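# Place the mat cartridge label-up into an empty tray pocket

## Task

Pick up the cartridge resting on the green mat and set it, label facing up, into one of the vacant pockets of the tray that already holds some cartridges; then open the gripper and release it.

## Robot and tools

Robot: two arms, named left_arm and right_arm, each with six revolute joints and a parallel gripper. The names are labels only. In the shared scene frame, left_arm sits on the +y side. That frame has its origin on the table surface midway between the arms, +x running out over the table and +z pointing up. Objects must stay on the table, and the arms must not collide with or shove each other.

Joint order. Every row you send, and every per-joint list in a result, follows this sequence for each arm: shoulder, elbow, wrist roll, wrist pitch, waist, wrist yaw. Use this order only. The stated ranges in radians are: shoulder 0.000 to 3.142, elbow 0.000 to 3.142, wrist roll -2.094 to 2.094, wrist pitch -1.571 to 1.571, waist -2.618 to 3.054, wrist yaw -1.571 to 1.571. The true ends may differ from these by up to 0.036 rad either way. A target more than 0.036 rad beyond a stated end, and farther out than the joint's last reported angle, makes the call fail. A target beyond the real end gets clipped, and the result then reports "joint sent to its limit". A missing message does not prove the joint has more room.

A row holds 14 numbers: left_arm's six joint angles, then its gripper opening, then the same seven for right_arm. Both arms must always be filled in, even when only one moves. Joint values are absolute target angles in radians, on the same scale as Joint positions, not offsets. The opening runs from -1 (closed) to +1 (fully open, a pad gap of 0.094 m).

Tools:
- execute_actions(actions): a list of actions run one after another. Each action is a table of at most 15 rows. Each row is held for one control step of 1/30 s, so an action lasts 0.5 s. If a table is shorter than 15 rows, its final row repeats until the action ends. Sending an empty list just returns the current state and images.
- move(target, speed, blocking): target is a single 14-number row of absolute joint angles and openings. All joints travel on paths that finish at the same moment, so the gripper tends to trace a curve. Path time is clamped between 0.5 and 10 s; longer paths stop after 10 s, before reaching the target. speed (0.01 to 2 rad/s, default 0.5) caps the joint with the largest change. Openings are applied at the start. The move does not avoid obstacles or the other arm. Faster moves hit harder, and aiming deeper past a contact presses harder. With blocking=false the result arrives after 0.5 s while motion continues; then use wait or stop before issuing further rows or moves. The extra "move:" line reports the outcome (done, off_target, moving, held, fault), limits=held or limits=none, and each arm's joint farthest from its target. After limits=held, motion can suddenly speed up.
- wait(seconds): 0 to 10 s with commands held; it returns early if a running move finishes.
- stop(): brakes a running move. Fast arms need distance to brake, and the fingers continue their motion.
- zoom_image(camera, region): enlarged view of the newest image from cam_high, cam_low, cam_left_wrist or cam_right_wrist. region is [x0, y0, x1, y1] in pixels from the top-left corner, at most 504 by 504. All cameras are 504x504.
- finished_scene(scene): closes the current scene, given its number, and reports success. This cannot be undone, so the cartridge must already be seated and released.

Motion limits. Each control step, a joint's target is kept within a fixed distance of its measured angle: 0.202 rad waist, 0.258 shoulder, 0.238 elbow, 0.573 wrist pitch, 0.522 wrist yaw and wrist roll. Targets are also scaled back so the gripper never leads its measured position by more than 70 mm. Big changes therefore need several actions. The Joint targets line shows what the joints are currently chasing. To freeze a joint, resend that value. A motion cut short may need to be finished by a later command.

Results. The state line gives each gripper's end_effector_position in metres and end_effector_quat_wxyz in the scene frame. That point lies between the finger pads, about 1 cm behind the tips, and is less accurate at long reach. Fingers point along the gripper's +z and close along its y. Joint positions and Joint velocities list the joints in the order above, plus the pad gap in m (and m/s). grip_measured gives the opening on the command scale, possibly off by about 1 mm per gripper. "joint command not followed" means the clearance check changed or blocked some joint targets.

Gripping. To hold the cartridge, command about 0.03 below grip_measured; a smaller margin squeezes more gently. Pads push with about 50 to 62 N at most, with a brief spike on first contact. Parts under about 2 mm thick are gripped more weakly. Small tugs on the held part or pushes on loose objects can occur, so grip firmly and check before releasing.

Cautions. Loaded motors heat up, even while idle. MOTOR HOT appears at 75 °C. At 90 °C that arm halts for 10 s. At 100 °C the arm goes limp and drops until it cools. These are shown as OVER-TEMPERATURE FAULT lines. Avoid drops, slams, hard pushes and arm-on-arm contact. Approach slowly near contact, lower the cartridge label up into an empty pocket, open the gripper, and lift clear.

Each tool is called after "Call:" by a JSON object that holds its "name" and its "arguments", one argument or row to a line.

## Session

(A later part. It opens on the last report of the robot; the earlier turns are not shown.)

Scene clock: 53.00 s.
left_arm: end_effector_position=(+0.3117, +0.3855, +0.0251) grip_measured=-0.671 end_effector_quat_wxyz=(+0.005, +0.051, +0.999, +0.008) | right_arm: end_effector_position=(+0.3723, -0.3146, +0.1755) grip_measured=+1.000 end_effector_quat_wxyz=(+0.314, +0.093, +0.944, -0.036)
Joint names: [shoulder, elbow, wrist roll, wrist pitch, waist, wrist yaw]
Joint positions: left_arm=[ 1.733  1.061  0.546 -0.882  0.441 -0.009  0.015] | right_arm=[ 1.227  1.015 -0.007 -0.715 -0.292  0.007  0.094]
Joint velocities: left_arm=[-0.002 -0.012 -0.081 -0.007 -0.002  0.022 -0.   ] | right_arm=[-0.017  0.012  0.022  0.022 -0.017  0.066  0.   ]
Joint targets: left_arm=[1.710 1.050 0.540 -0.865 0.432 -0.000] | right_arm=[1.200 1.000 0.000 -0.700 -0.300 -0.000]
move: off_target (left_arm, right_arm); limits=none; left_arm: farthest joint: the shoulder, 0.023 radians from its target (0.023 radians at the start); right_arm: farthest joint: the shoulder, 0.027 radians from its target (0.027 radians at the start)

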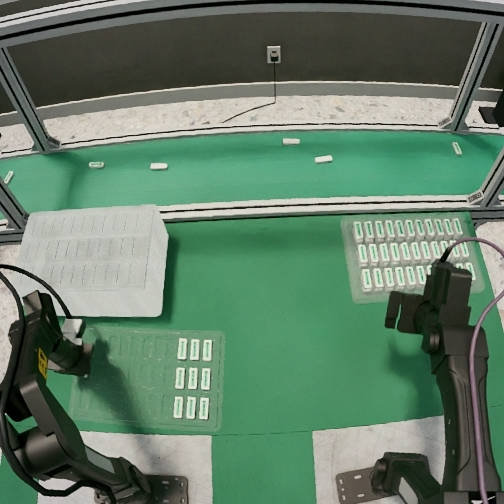

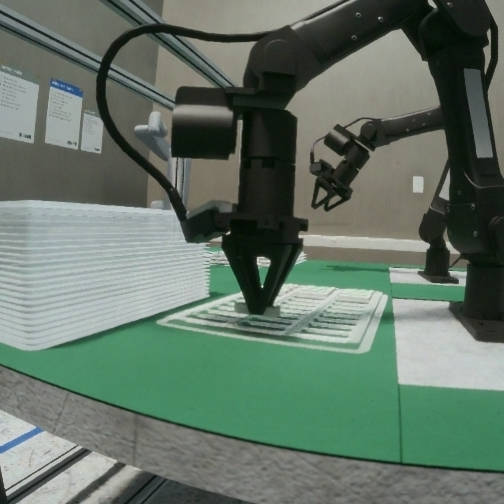

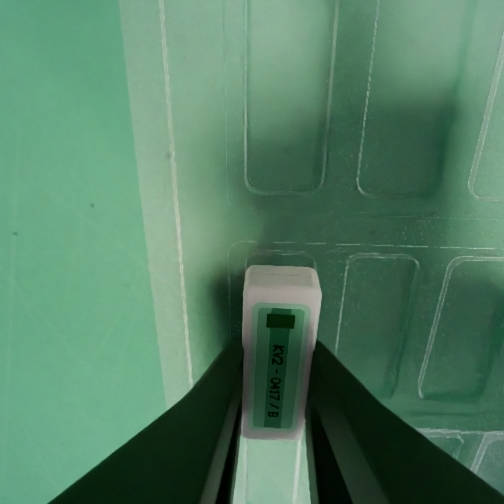

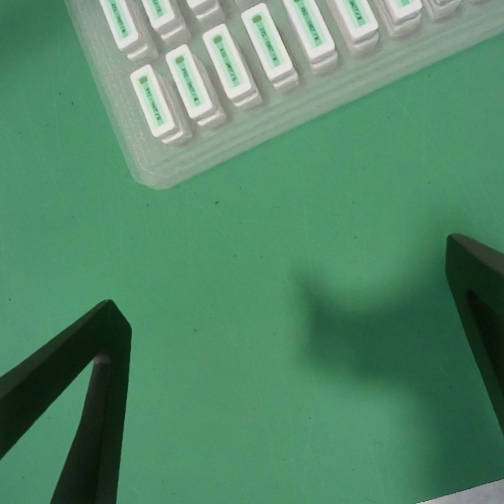

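Call:
{"name": "move", "arguments": {
  "target": [1.71,1.01,0.54,-0.825,0.455,0,-0.695,1.2,1.0,0,-0.7,-0.3,0,1],
  "speed": 0.05
}}

Scene clock: 57.87 s.
left_arm: end_effector_position=(+0.3071, +0.3851, +0.0161) grip_measured=-0.671 end_effector_quat_wxyz=(+0.005, +0.048, +0.999, +0.008) | right_arm: end_effector_position=(+0.3723, -0.3146, +0.1755) grip_measured=+1.000 end_effector_quat_wxyz=(+0.314, +0.093, +0.944, -0.036)
Joint names: [shoulder, elbow, wrist roll, wrist pitch, waist, wrist yaw]
Joint positions: left_arm=[ 1.733  1.022  0.546 -0.842  0.446 -0.009  0.015] | right_arm=[ 1.227  1.015 -0.007 -0.715 -0.292  0.007  0.094]
Joint velocities: left_arm=[ 0.017  0.002  0.007  0.007 -0.002  0.11   0.001] | right_arm=[-0.007 -0.002  0.11   0.022  0.007 -0.037  0.   ]
Joint targets: left_arm=[1.710 1.010 0.540 -0.825 0.455 -0.000] | right_arm=[1.200 1.000 -0.000 -0.700 -0.300 0.000]
move: off_target (left_arm, right_arm); limits=none; left_arm: farthest joint: the shoulder, 0.023 radians from its target (0.023 radians at the start); right_arm: farthest joint: the shoulder, 0.027 radians from its target (0.027 radians at the start)

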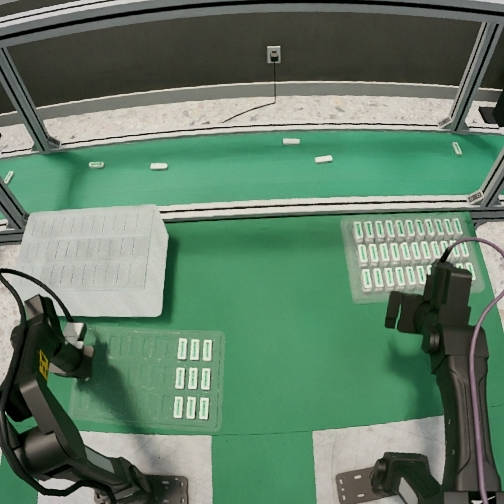

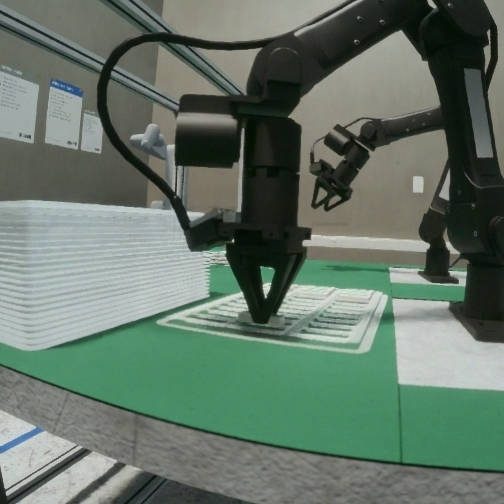

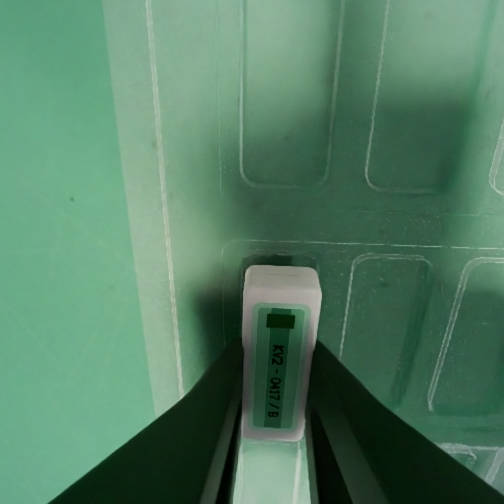

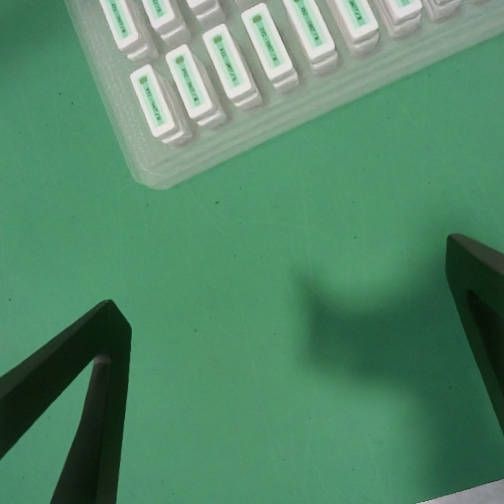

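Call:
{"name": "move", "arguments": {
  "target": [1.75,1.0,0.54,-0.805,0.455,0,-0.695,1.2,1.0,0,-0.7,-0.3,0,1],
  "speed": 0.03
}}

Call:
{"name": "zoom_image", "arguments": {
  "camera": "cam_low",
  "region": [200,280,320,350]
}}

Scene clock: 61.47 s.
left_arm: end_effector_position=(+0.3116, +0.3873, +0.0163) grip_measured=-0.671 end_effector_quat_wxyz=(+0.014, +0.048, +0.999, +0.013) | right_arm: end_effector_position=(+0.3723, -0.3146, +0.1755) grip_measured=+1.000 end_effector_quat_wxyz=(+0.314, +0.093, +0.944, -0.036)
Joint names: [shoulder, elbow, wrist roll, wrist pitch, waist, wrist yaw]
Joint positions: left_arm=[ 1.733  1.022  0.546 -0.822  0.446 -0.009  0.015] | right_arm=[ 1.227  1.015 -0.007 -0.715 -0.292  0.007  0.094]
Joint velocities: left_arm=[ 0.002  0.007 -0.022 -0.051 -0.007  0.037  0.   ] | right_arm=[-0.012  0.017  0.051  0.007 -0.002 -0.051  0.   ]
Joint targets: left_arm=[1.750 1.000 0.540 -0.805 0.455 -0.000] | right_arm=[1.200 1.000 0.000 -0.700 -0.300 -0.000]
move: off_target (left_arm, right_arm); limits=none; left_arm: farthest joint: the elbow, 0.022 radians from its target (0.022 radians at the start); right_arm: farthest joint: the shoulder, 0.027 radians from its target (0.027 radians at the start)

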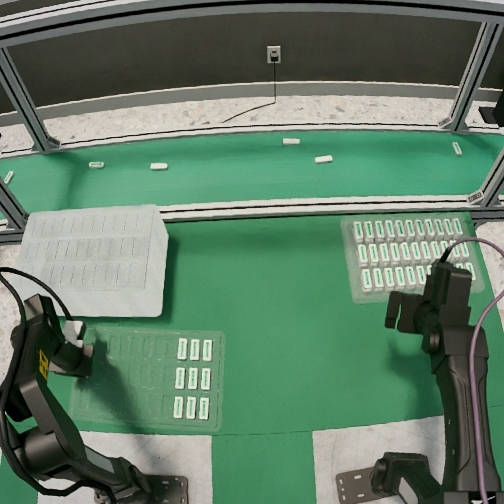

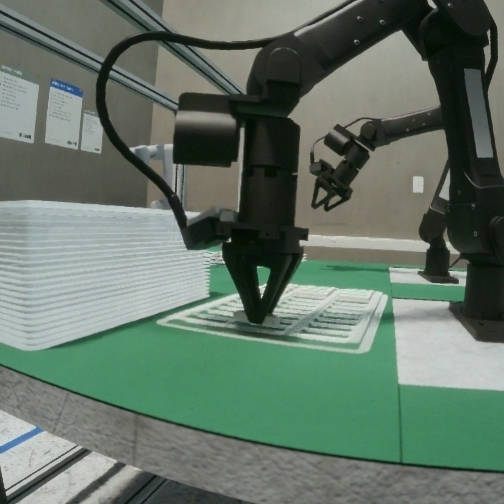

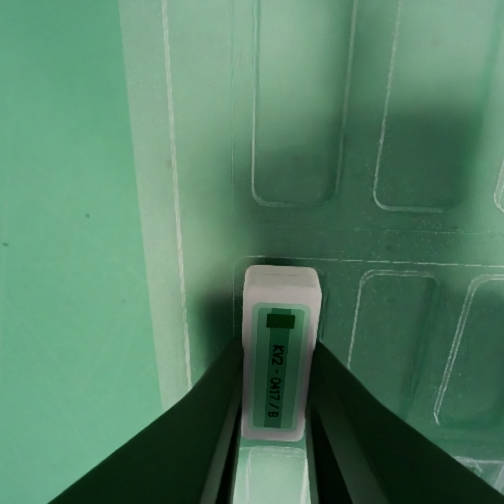

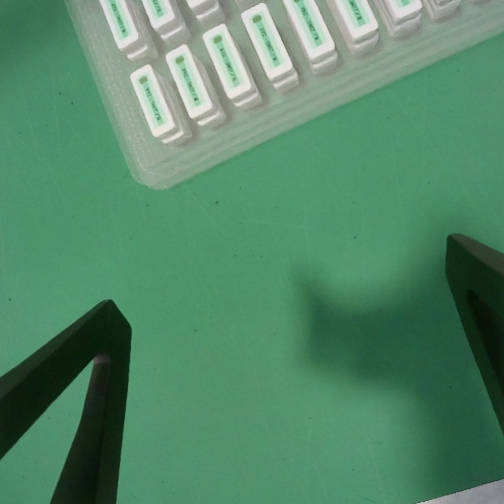

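Region (200, 280, 320, 350) of cam_low's 504x504 image, scaled by 4.200, with more detail than that image has; it fills the top 294 rows of this view, and the rest is white.

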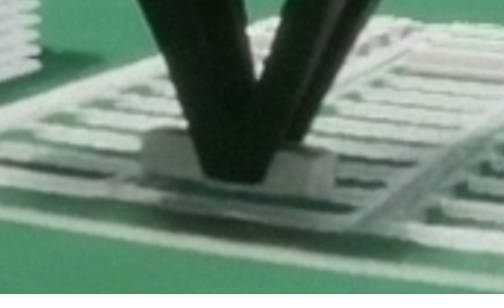

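Call:
{"name": "move", "arguments": {
  "target": [1.73,1.015,0.54,-0.857,0.455,0,-0.695,1.2,1.0,0,-0.7,-0.3,0,1],
  "speed": 0.04
}}

Call:
{"name": "move", "arguments": {
  "target": [1.76,1.0,0.54,-0.857,0.455,0,-0.695,1.2,1.0,0,-0.7,-0.3,0,1],
  "speed": 0.04
}}

Scene clock: 65.33 s.
left_arm: end_effector_position=(+0.3073, +0.3852, +0.0161) grip_measured=-0.671 end_effector_quat_wxyz=(+0.006, +0.048, +0.999, +0.008) | right_arm: end_effector_position=(+0.3723, -0.3146, +0.1755) grip_measured=+1.000 end_effector_quat_wxyz=(+0.314, +0.093, +0.944, -0.036)
Joint names: [shoulder, elbow, wrist roll, wrist pitch, waist, wrist yaw]
Joint positions: left_arm=[ 1.733  1.022  0.546 -0.841  0.446 -0.009  0.015] | right_arm=[ 1.227  1.015 -0.007 -0.715 -0.292  0.007  0.094]
Joint velocities: left_arm=[-0.017 -0.002 -0.022  0.007  0.007 -0.051  0.001] | right_arm=[-0.012 -0.012 -0.007 -0.022  0.007 -0.022  0.   ]
Joint targets: left_arm=[1.730 1.015 0.540 -0.857 0.455 -0.000] | right_arm=[1.200 1.000 -0.000 -0.700 -0.300 0.000]
move: off_target (right_arm); limits=none; left_arm: farthest joint: the wrist pitch, 0.016 radians from its target (0.035 radians at the start); right_arm: farthest joint: the shoulder, 0.027 radians from its target (0.027 radians at the start)

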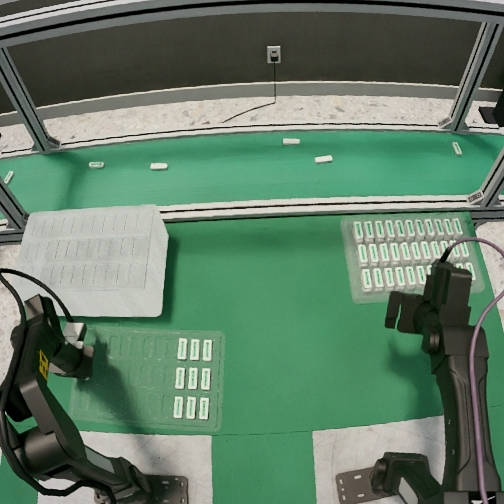

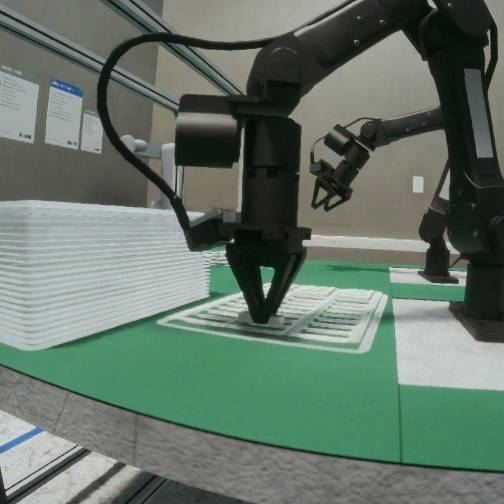

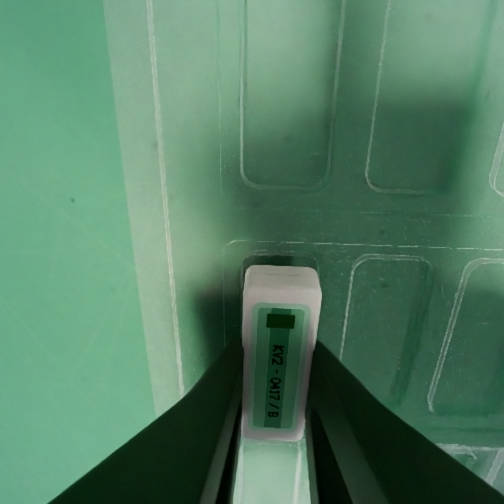

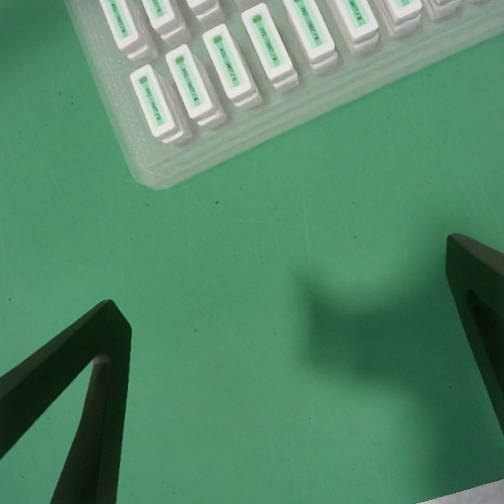

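Scene clock: 66.23 s.
left_arm: end_effector_position=(+0.3040, +0.3840, +0.0107) grip_measured=-0.671 end_effector_quat_wxyz=(-0.004, +0.047, +0.999, +0.004) | right_arm: end_effector_position=(+0.3723, -0.3146, +0.1755) grip_measured=+1.000 end_effector_quat_wxyz=(+0.314, +0.093, +0.944, -0.036)
Joint names: [shoulder, elbow, wrist roll, wrist pitch, waist, wrist yaw]
Joint positions: left_arm=[ 1.749  1.017  0.545 -0.841  0.447 -0.01   0.015] | right_arm=[ 1.227  1.015 -0.007 -0.715 -0.292  0.007  0.094]
Joint velocities: left_arm=[-0.002 -0.002 -0.022 -0.022 -0.007 -0.037  0.001] | right_arm=[ 0.002 -0.017 -0.066 -0.007 -0.002 -0.022  0.   ]
Joint targets: left_arm=[1.760 1.000 0.540 -0.857 0.455 0.000] | right_arm=[1.200 1.000 -0.000 -0.700 -0.300 0.000]
move: off_target (right_arm); limits=none; left_arm: farthest joint: the elbow, 0.017 radians from its target (0.022 radians at the start); right_arm: farthest joint: the shoulder, 0.027 radians from its target (0.027 radians at the start)

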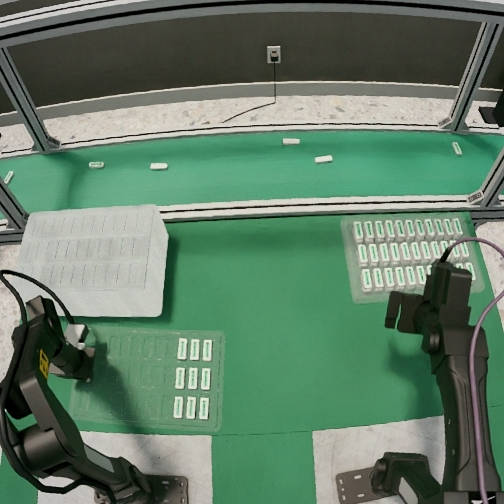

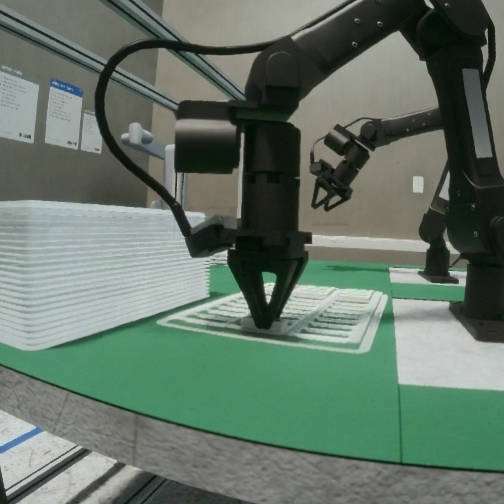

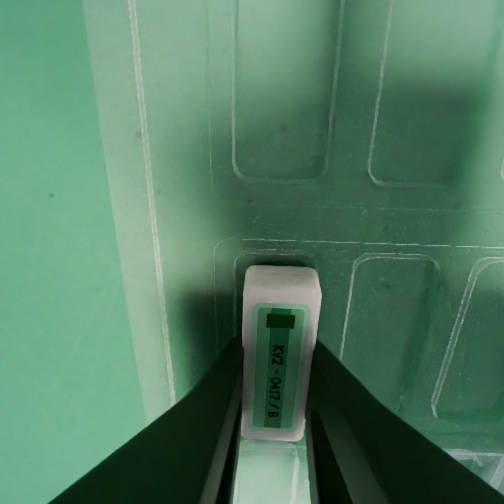

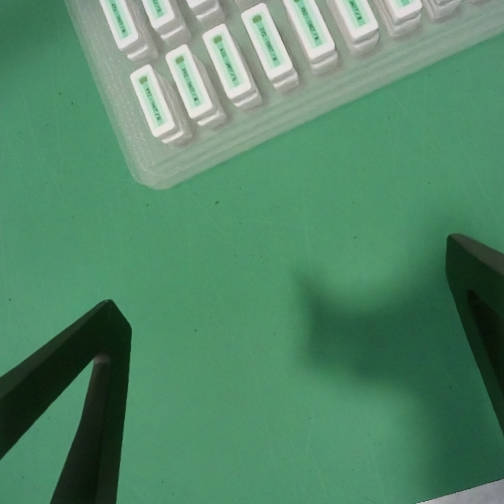

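Call:
{"name": "move", "arguments": {
  "target": [1.755,1.01,0.54,-0.815,0.457,0,-0.695,1.2,1.0,0,-0.7,-0.3,0,1],
  "speed": 0.03
}}

Call:
{"name": "move", "arguments": {
  "target": [1.755,1.01,0.54,-0.815,0.457,0,-0.5,1.2,1.0,0,-0.7,-0.3,0,1]
}}

Call:
{"name": "move", "arguments": {
  "target": [1.6,1.05,0.54,-1.0,0.457,0,-0.5,1.2,1.0,0,-0.7,-0.3,0,1],
  "speed": 0.2
}}

Scene clock: 70.20 s.
left_arm: end_effector_position=(+0.3043, +0.3841, +0.0107) grip_measured=-0.671 end_effector_quat_wxyz=(-0.003, +0.047, +0.999, +0.004) | right_arm: end_effector_position=(+0.3723, -0.3146, +0.1755) grip_measured=+1.000 end_effector_quat_wxyz=(+0.314, +0.093, +0.944, -0.036)
Joint names: [shoulder, elbow, wrist roll, wrist pitch, waist, wrist yaw]
Joint positions: left_arm=[ 1.749  1.017  0.545 -0.84   0.447 -0.01   0.015] | right_arm=[ 1.227  1.015 -0.007 -0.715 -0.292  0.007  0.094]
Joint velocities: left_arm=[-0.022  0.017  0.037 -0.022  0.002 -0.007 -0.   ] | right_arm=[ 0.007  0.007  0.007 -0.081 -0.012 -0.037  0.   ]
Joint targets: left_arm=[1.755 1.010 0.540 -0.815 0.457 -0.000] | right_arm=[1.200 1.000 -0.000 -0.700 -0.300 0.000]
move: off_target (left_arm, right_arm); limits=none; left_arm: farthest joint: the wrist pitch, 0.025 radians from its target (0.026 radians at the start); right_arm: farthest joint: the shoulder, 0.027 radians from its target (0.027 radians at the start)

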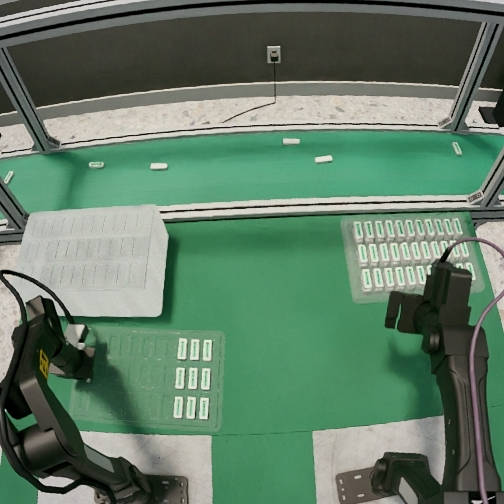

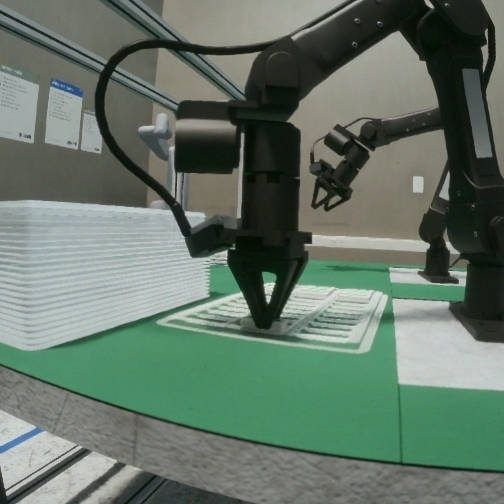

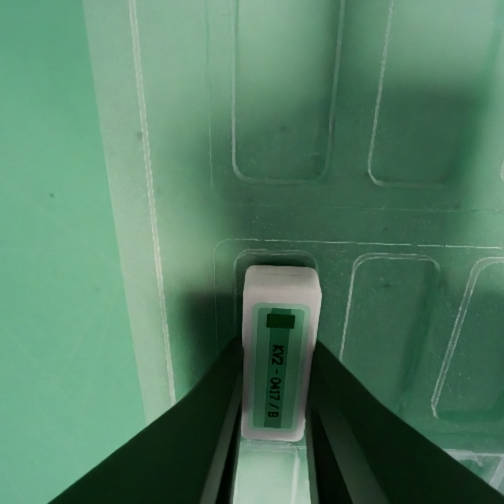

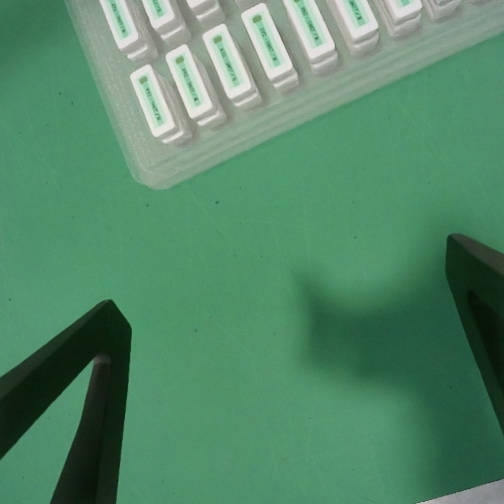

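Scene clock: 70.90 s.
left_arm: end_effector_position=(+0.3044, +0.3843, +0.0107) grip_measured=-0.502 end_effector_quat_wxyz=(-0.003, +0.047, +0.999, +0.004) | right_arm: end_effector_position=(+0.3723, -0.3146, +0.1755) grip_measured=+1.000 end_effector_quat_wxyz=(+0.314, +0.093, +0.944, -0.036)
Joint names: [shoulder, elbow, wrist roll, wrist pitch, waist, wrist yaw]
Joint positions: left_arm=[ 1.749  1.017  0.545 -0.839  0.447 -0.011  0.023] | right_arm=[ 1.227  1.015 -0.007 -0.715 -0.292  0.007  0.094]
Joint velocities: left_arm=[ 0.007 -0.012  0.022  0.037 -0.017 -0.037  0.   ] | right_arm=[ 0.002 -0.007  0.022  0.066  0.007 -0.066  0.   ]
Joint targets: left_arm=[1.755 1.010 0.540 -0.815 0.457 -0.000] | right_arm=[1.200 1.000 0.000 -0.700 -0.300 -0.000]
move: off_target (left_arm, right_arm); limits=none; left_arm: farthest joint: the wrist pitch, 0.024 radians from its target (0.025 radians at the start); right_arm: farthest joint: the shoulder, 0.027 radians from its target (0.027 radians at the start)

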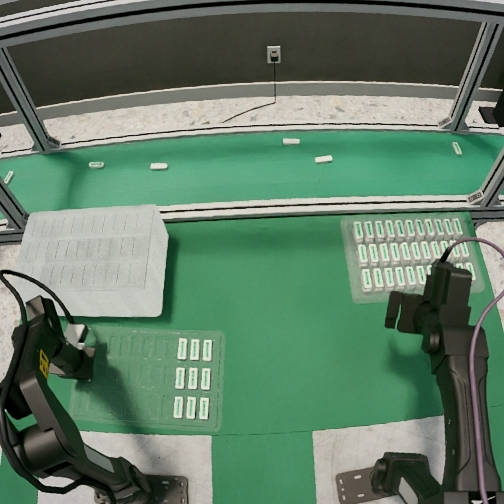

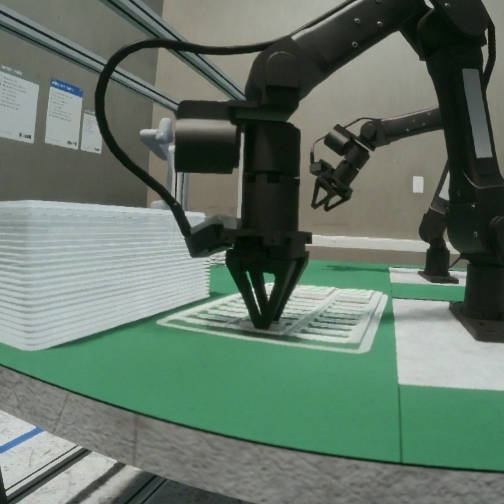

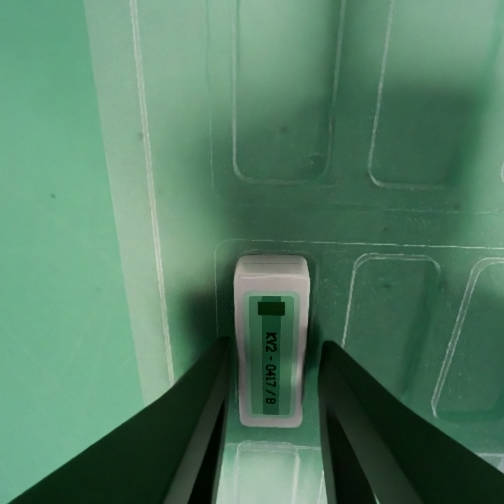

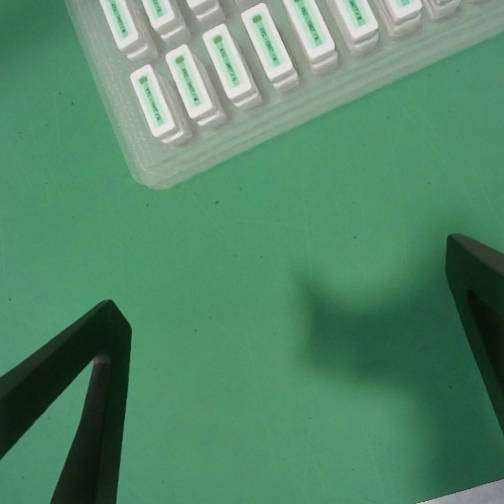

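Scene clock: 72.30 s.
left_arm: end_effector_position=(+0.2827, +0.3736, +0.0442) grip_measured=-0.502 end_effector_quat_wxyz=(-0.010, +0.047, +0.999, +0.000) | right_arm: end_effector_position=(+0.3723, -0.3146, +0.1755) grip_measured=+1.000 end_effector_quat_wxyz=(+0.314, +0.093, +0.944, -0.036)
Joint names: [shoulder, elbow, wrist roll, wrist pitch, waist, wrist yaw]
Joint positions: left_arm=[ 1.62   1.017  0.545 -0.984  0.447 -0.01   0.023] | right_arm=[ 1.227  1.015 -0.007 -0.715 -0.292  0.007  0.094]
Joint velocities: left_arm=[-0.002  0.007 -0.066 -0.022 -0.002 -0.022 -0.001] | right_arm=[-0.012  0.002  0.022  0.022  0.022  0.007  0.   ]
Joint targets: left_arm=[1.600 1.050 0.540 -1.000 0.457 0.000] | right_arm=[1.200 1.000 -0.000 -0.700 -0.300 -0.000]
move: off_target (left_arm, right_arm); limits=none; left_arm: farthest joint: the elbow, 0.033 radians from its target (0.033 radians at the start); right_arm: farthest joint: the shoulder, 0.027 radians from its target (0.027 radians at the start)

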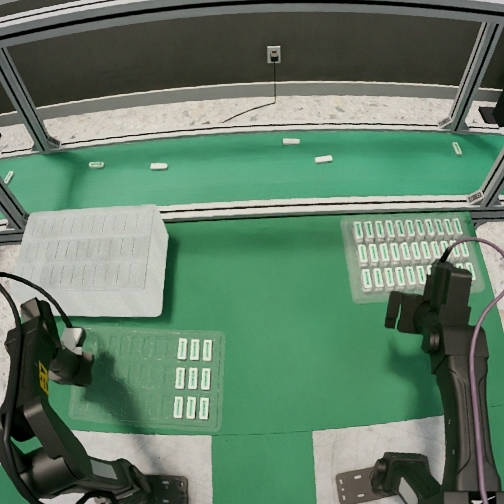

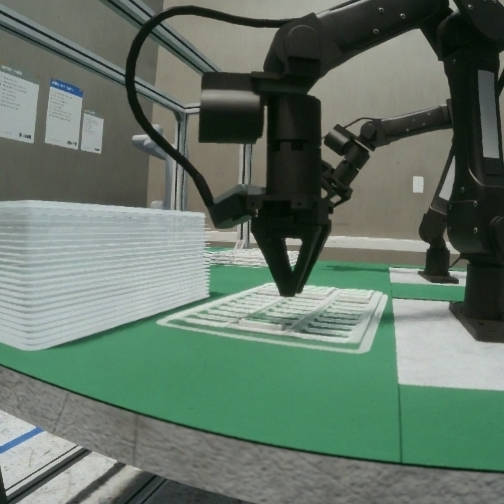

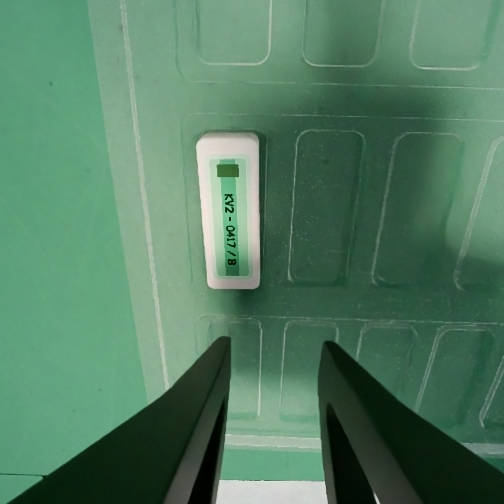

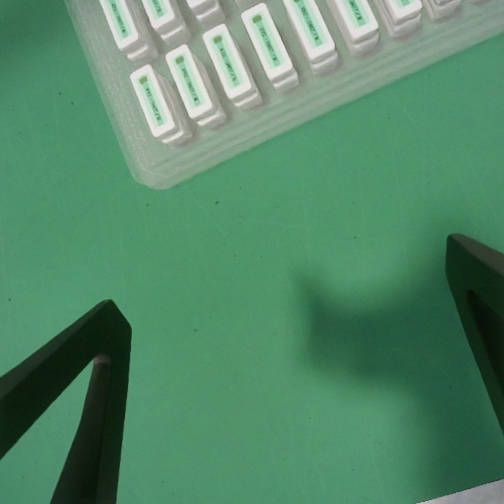

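Call:
{"name": "finished_scene", "arguments": {
  "scene": 1
}}

The scene is finished: the task was done.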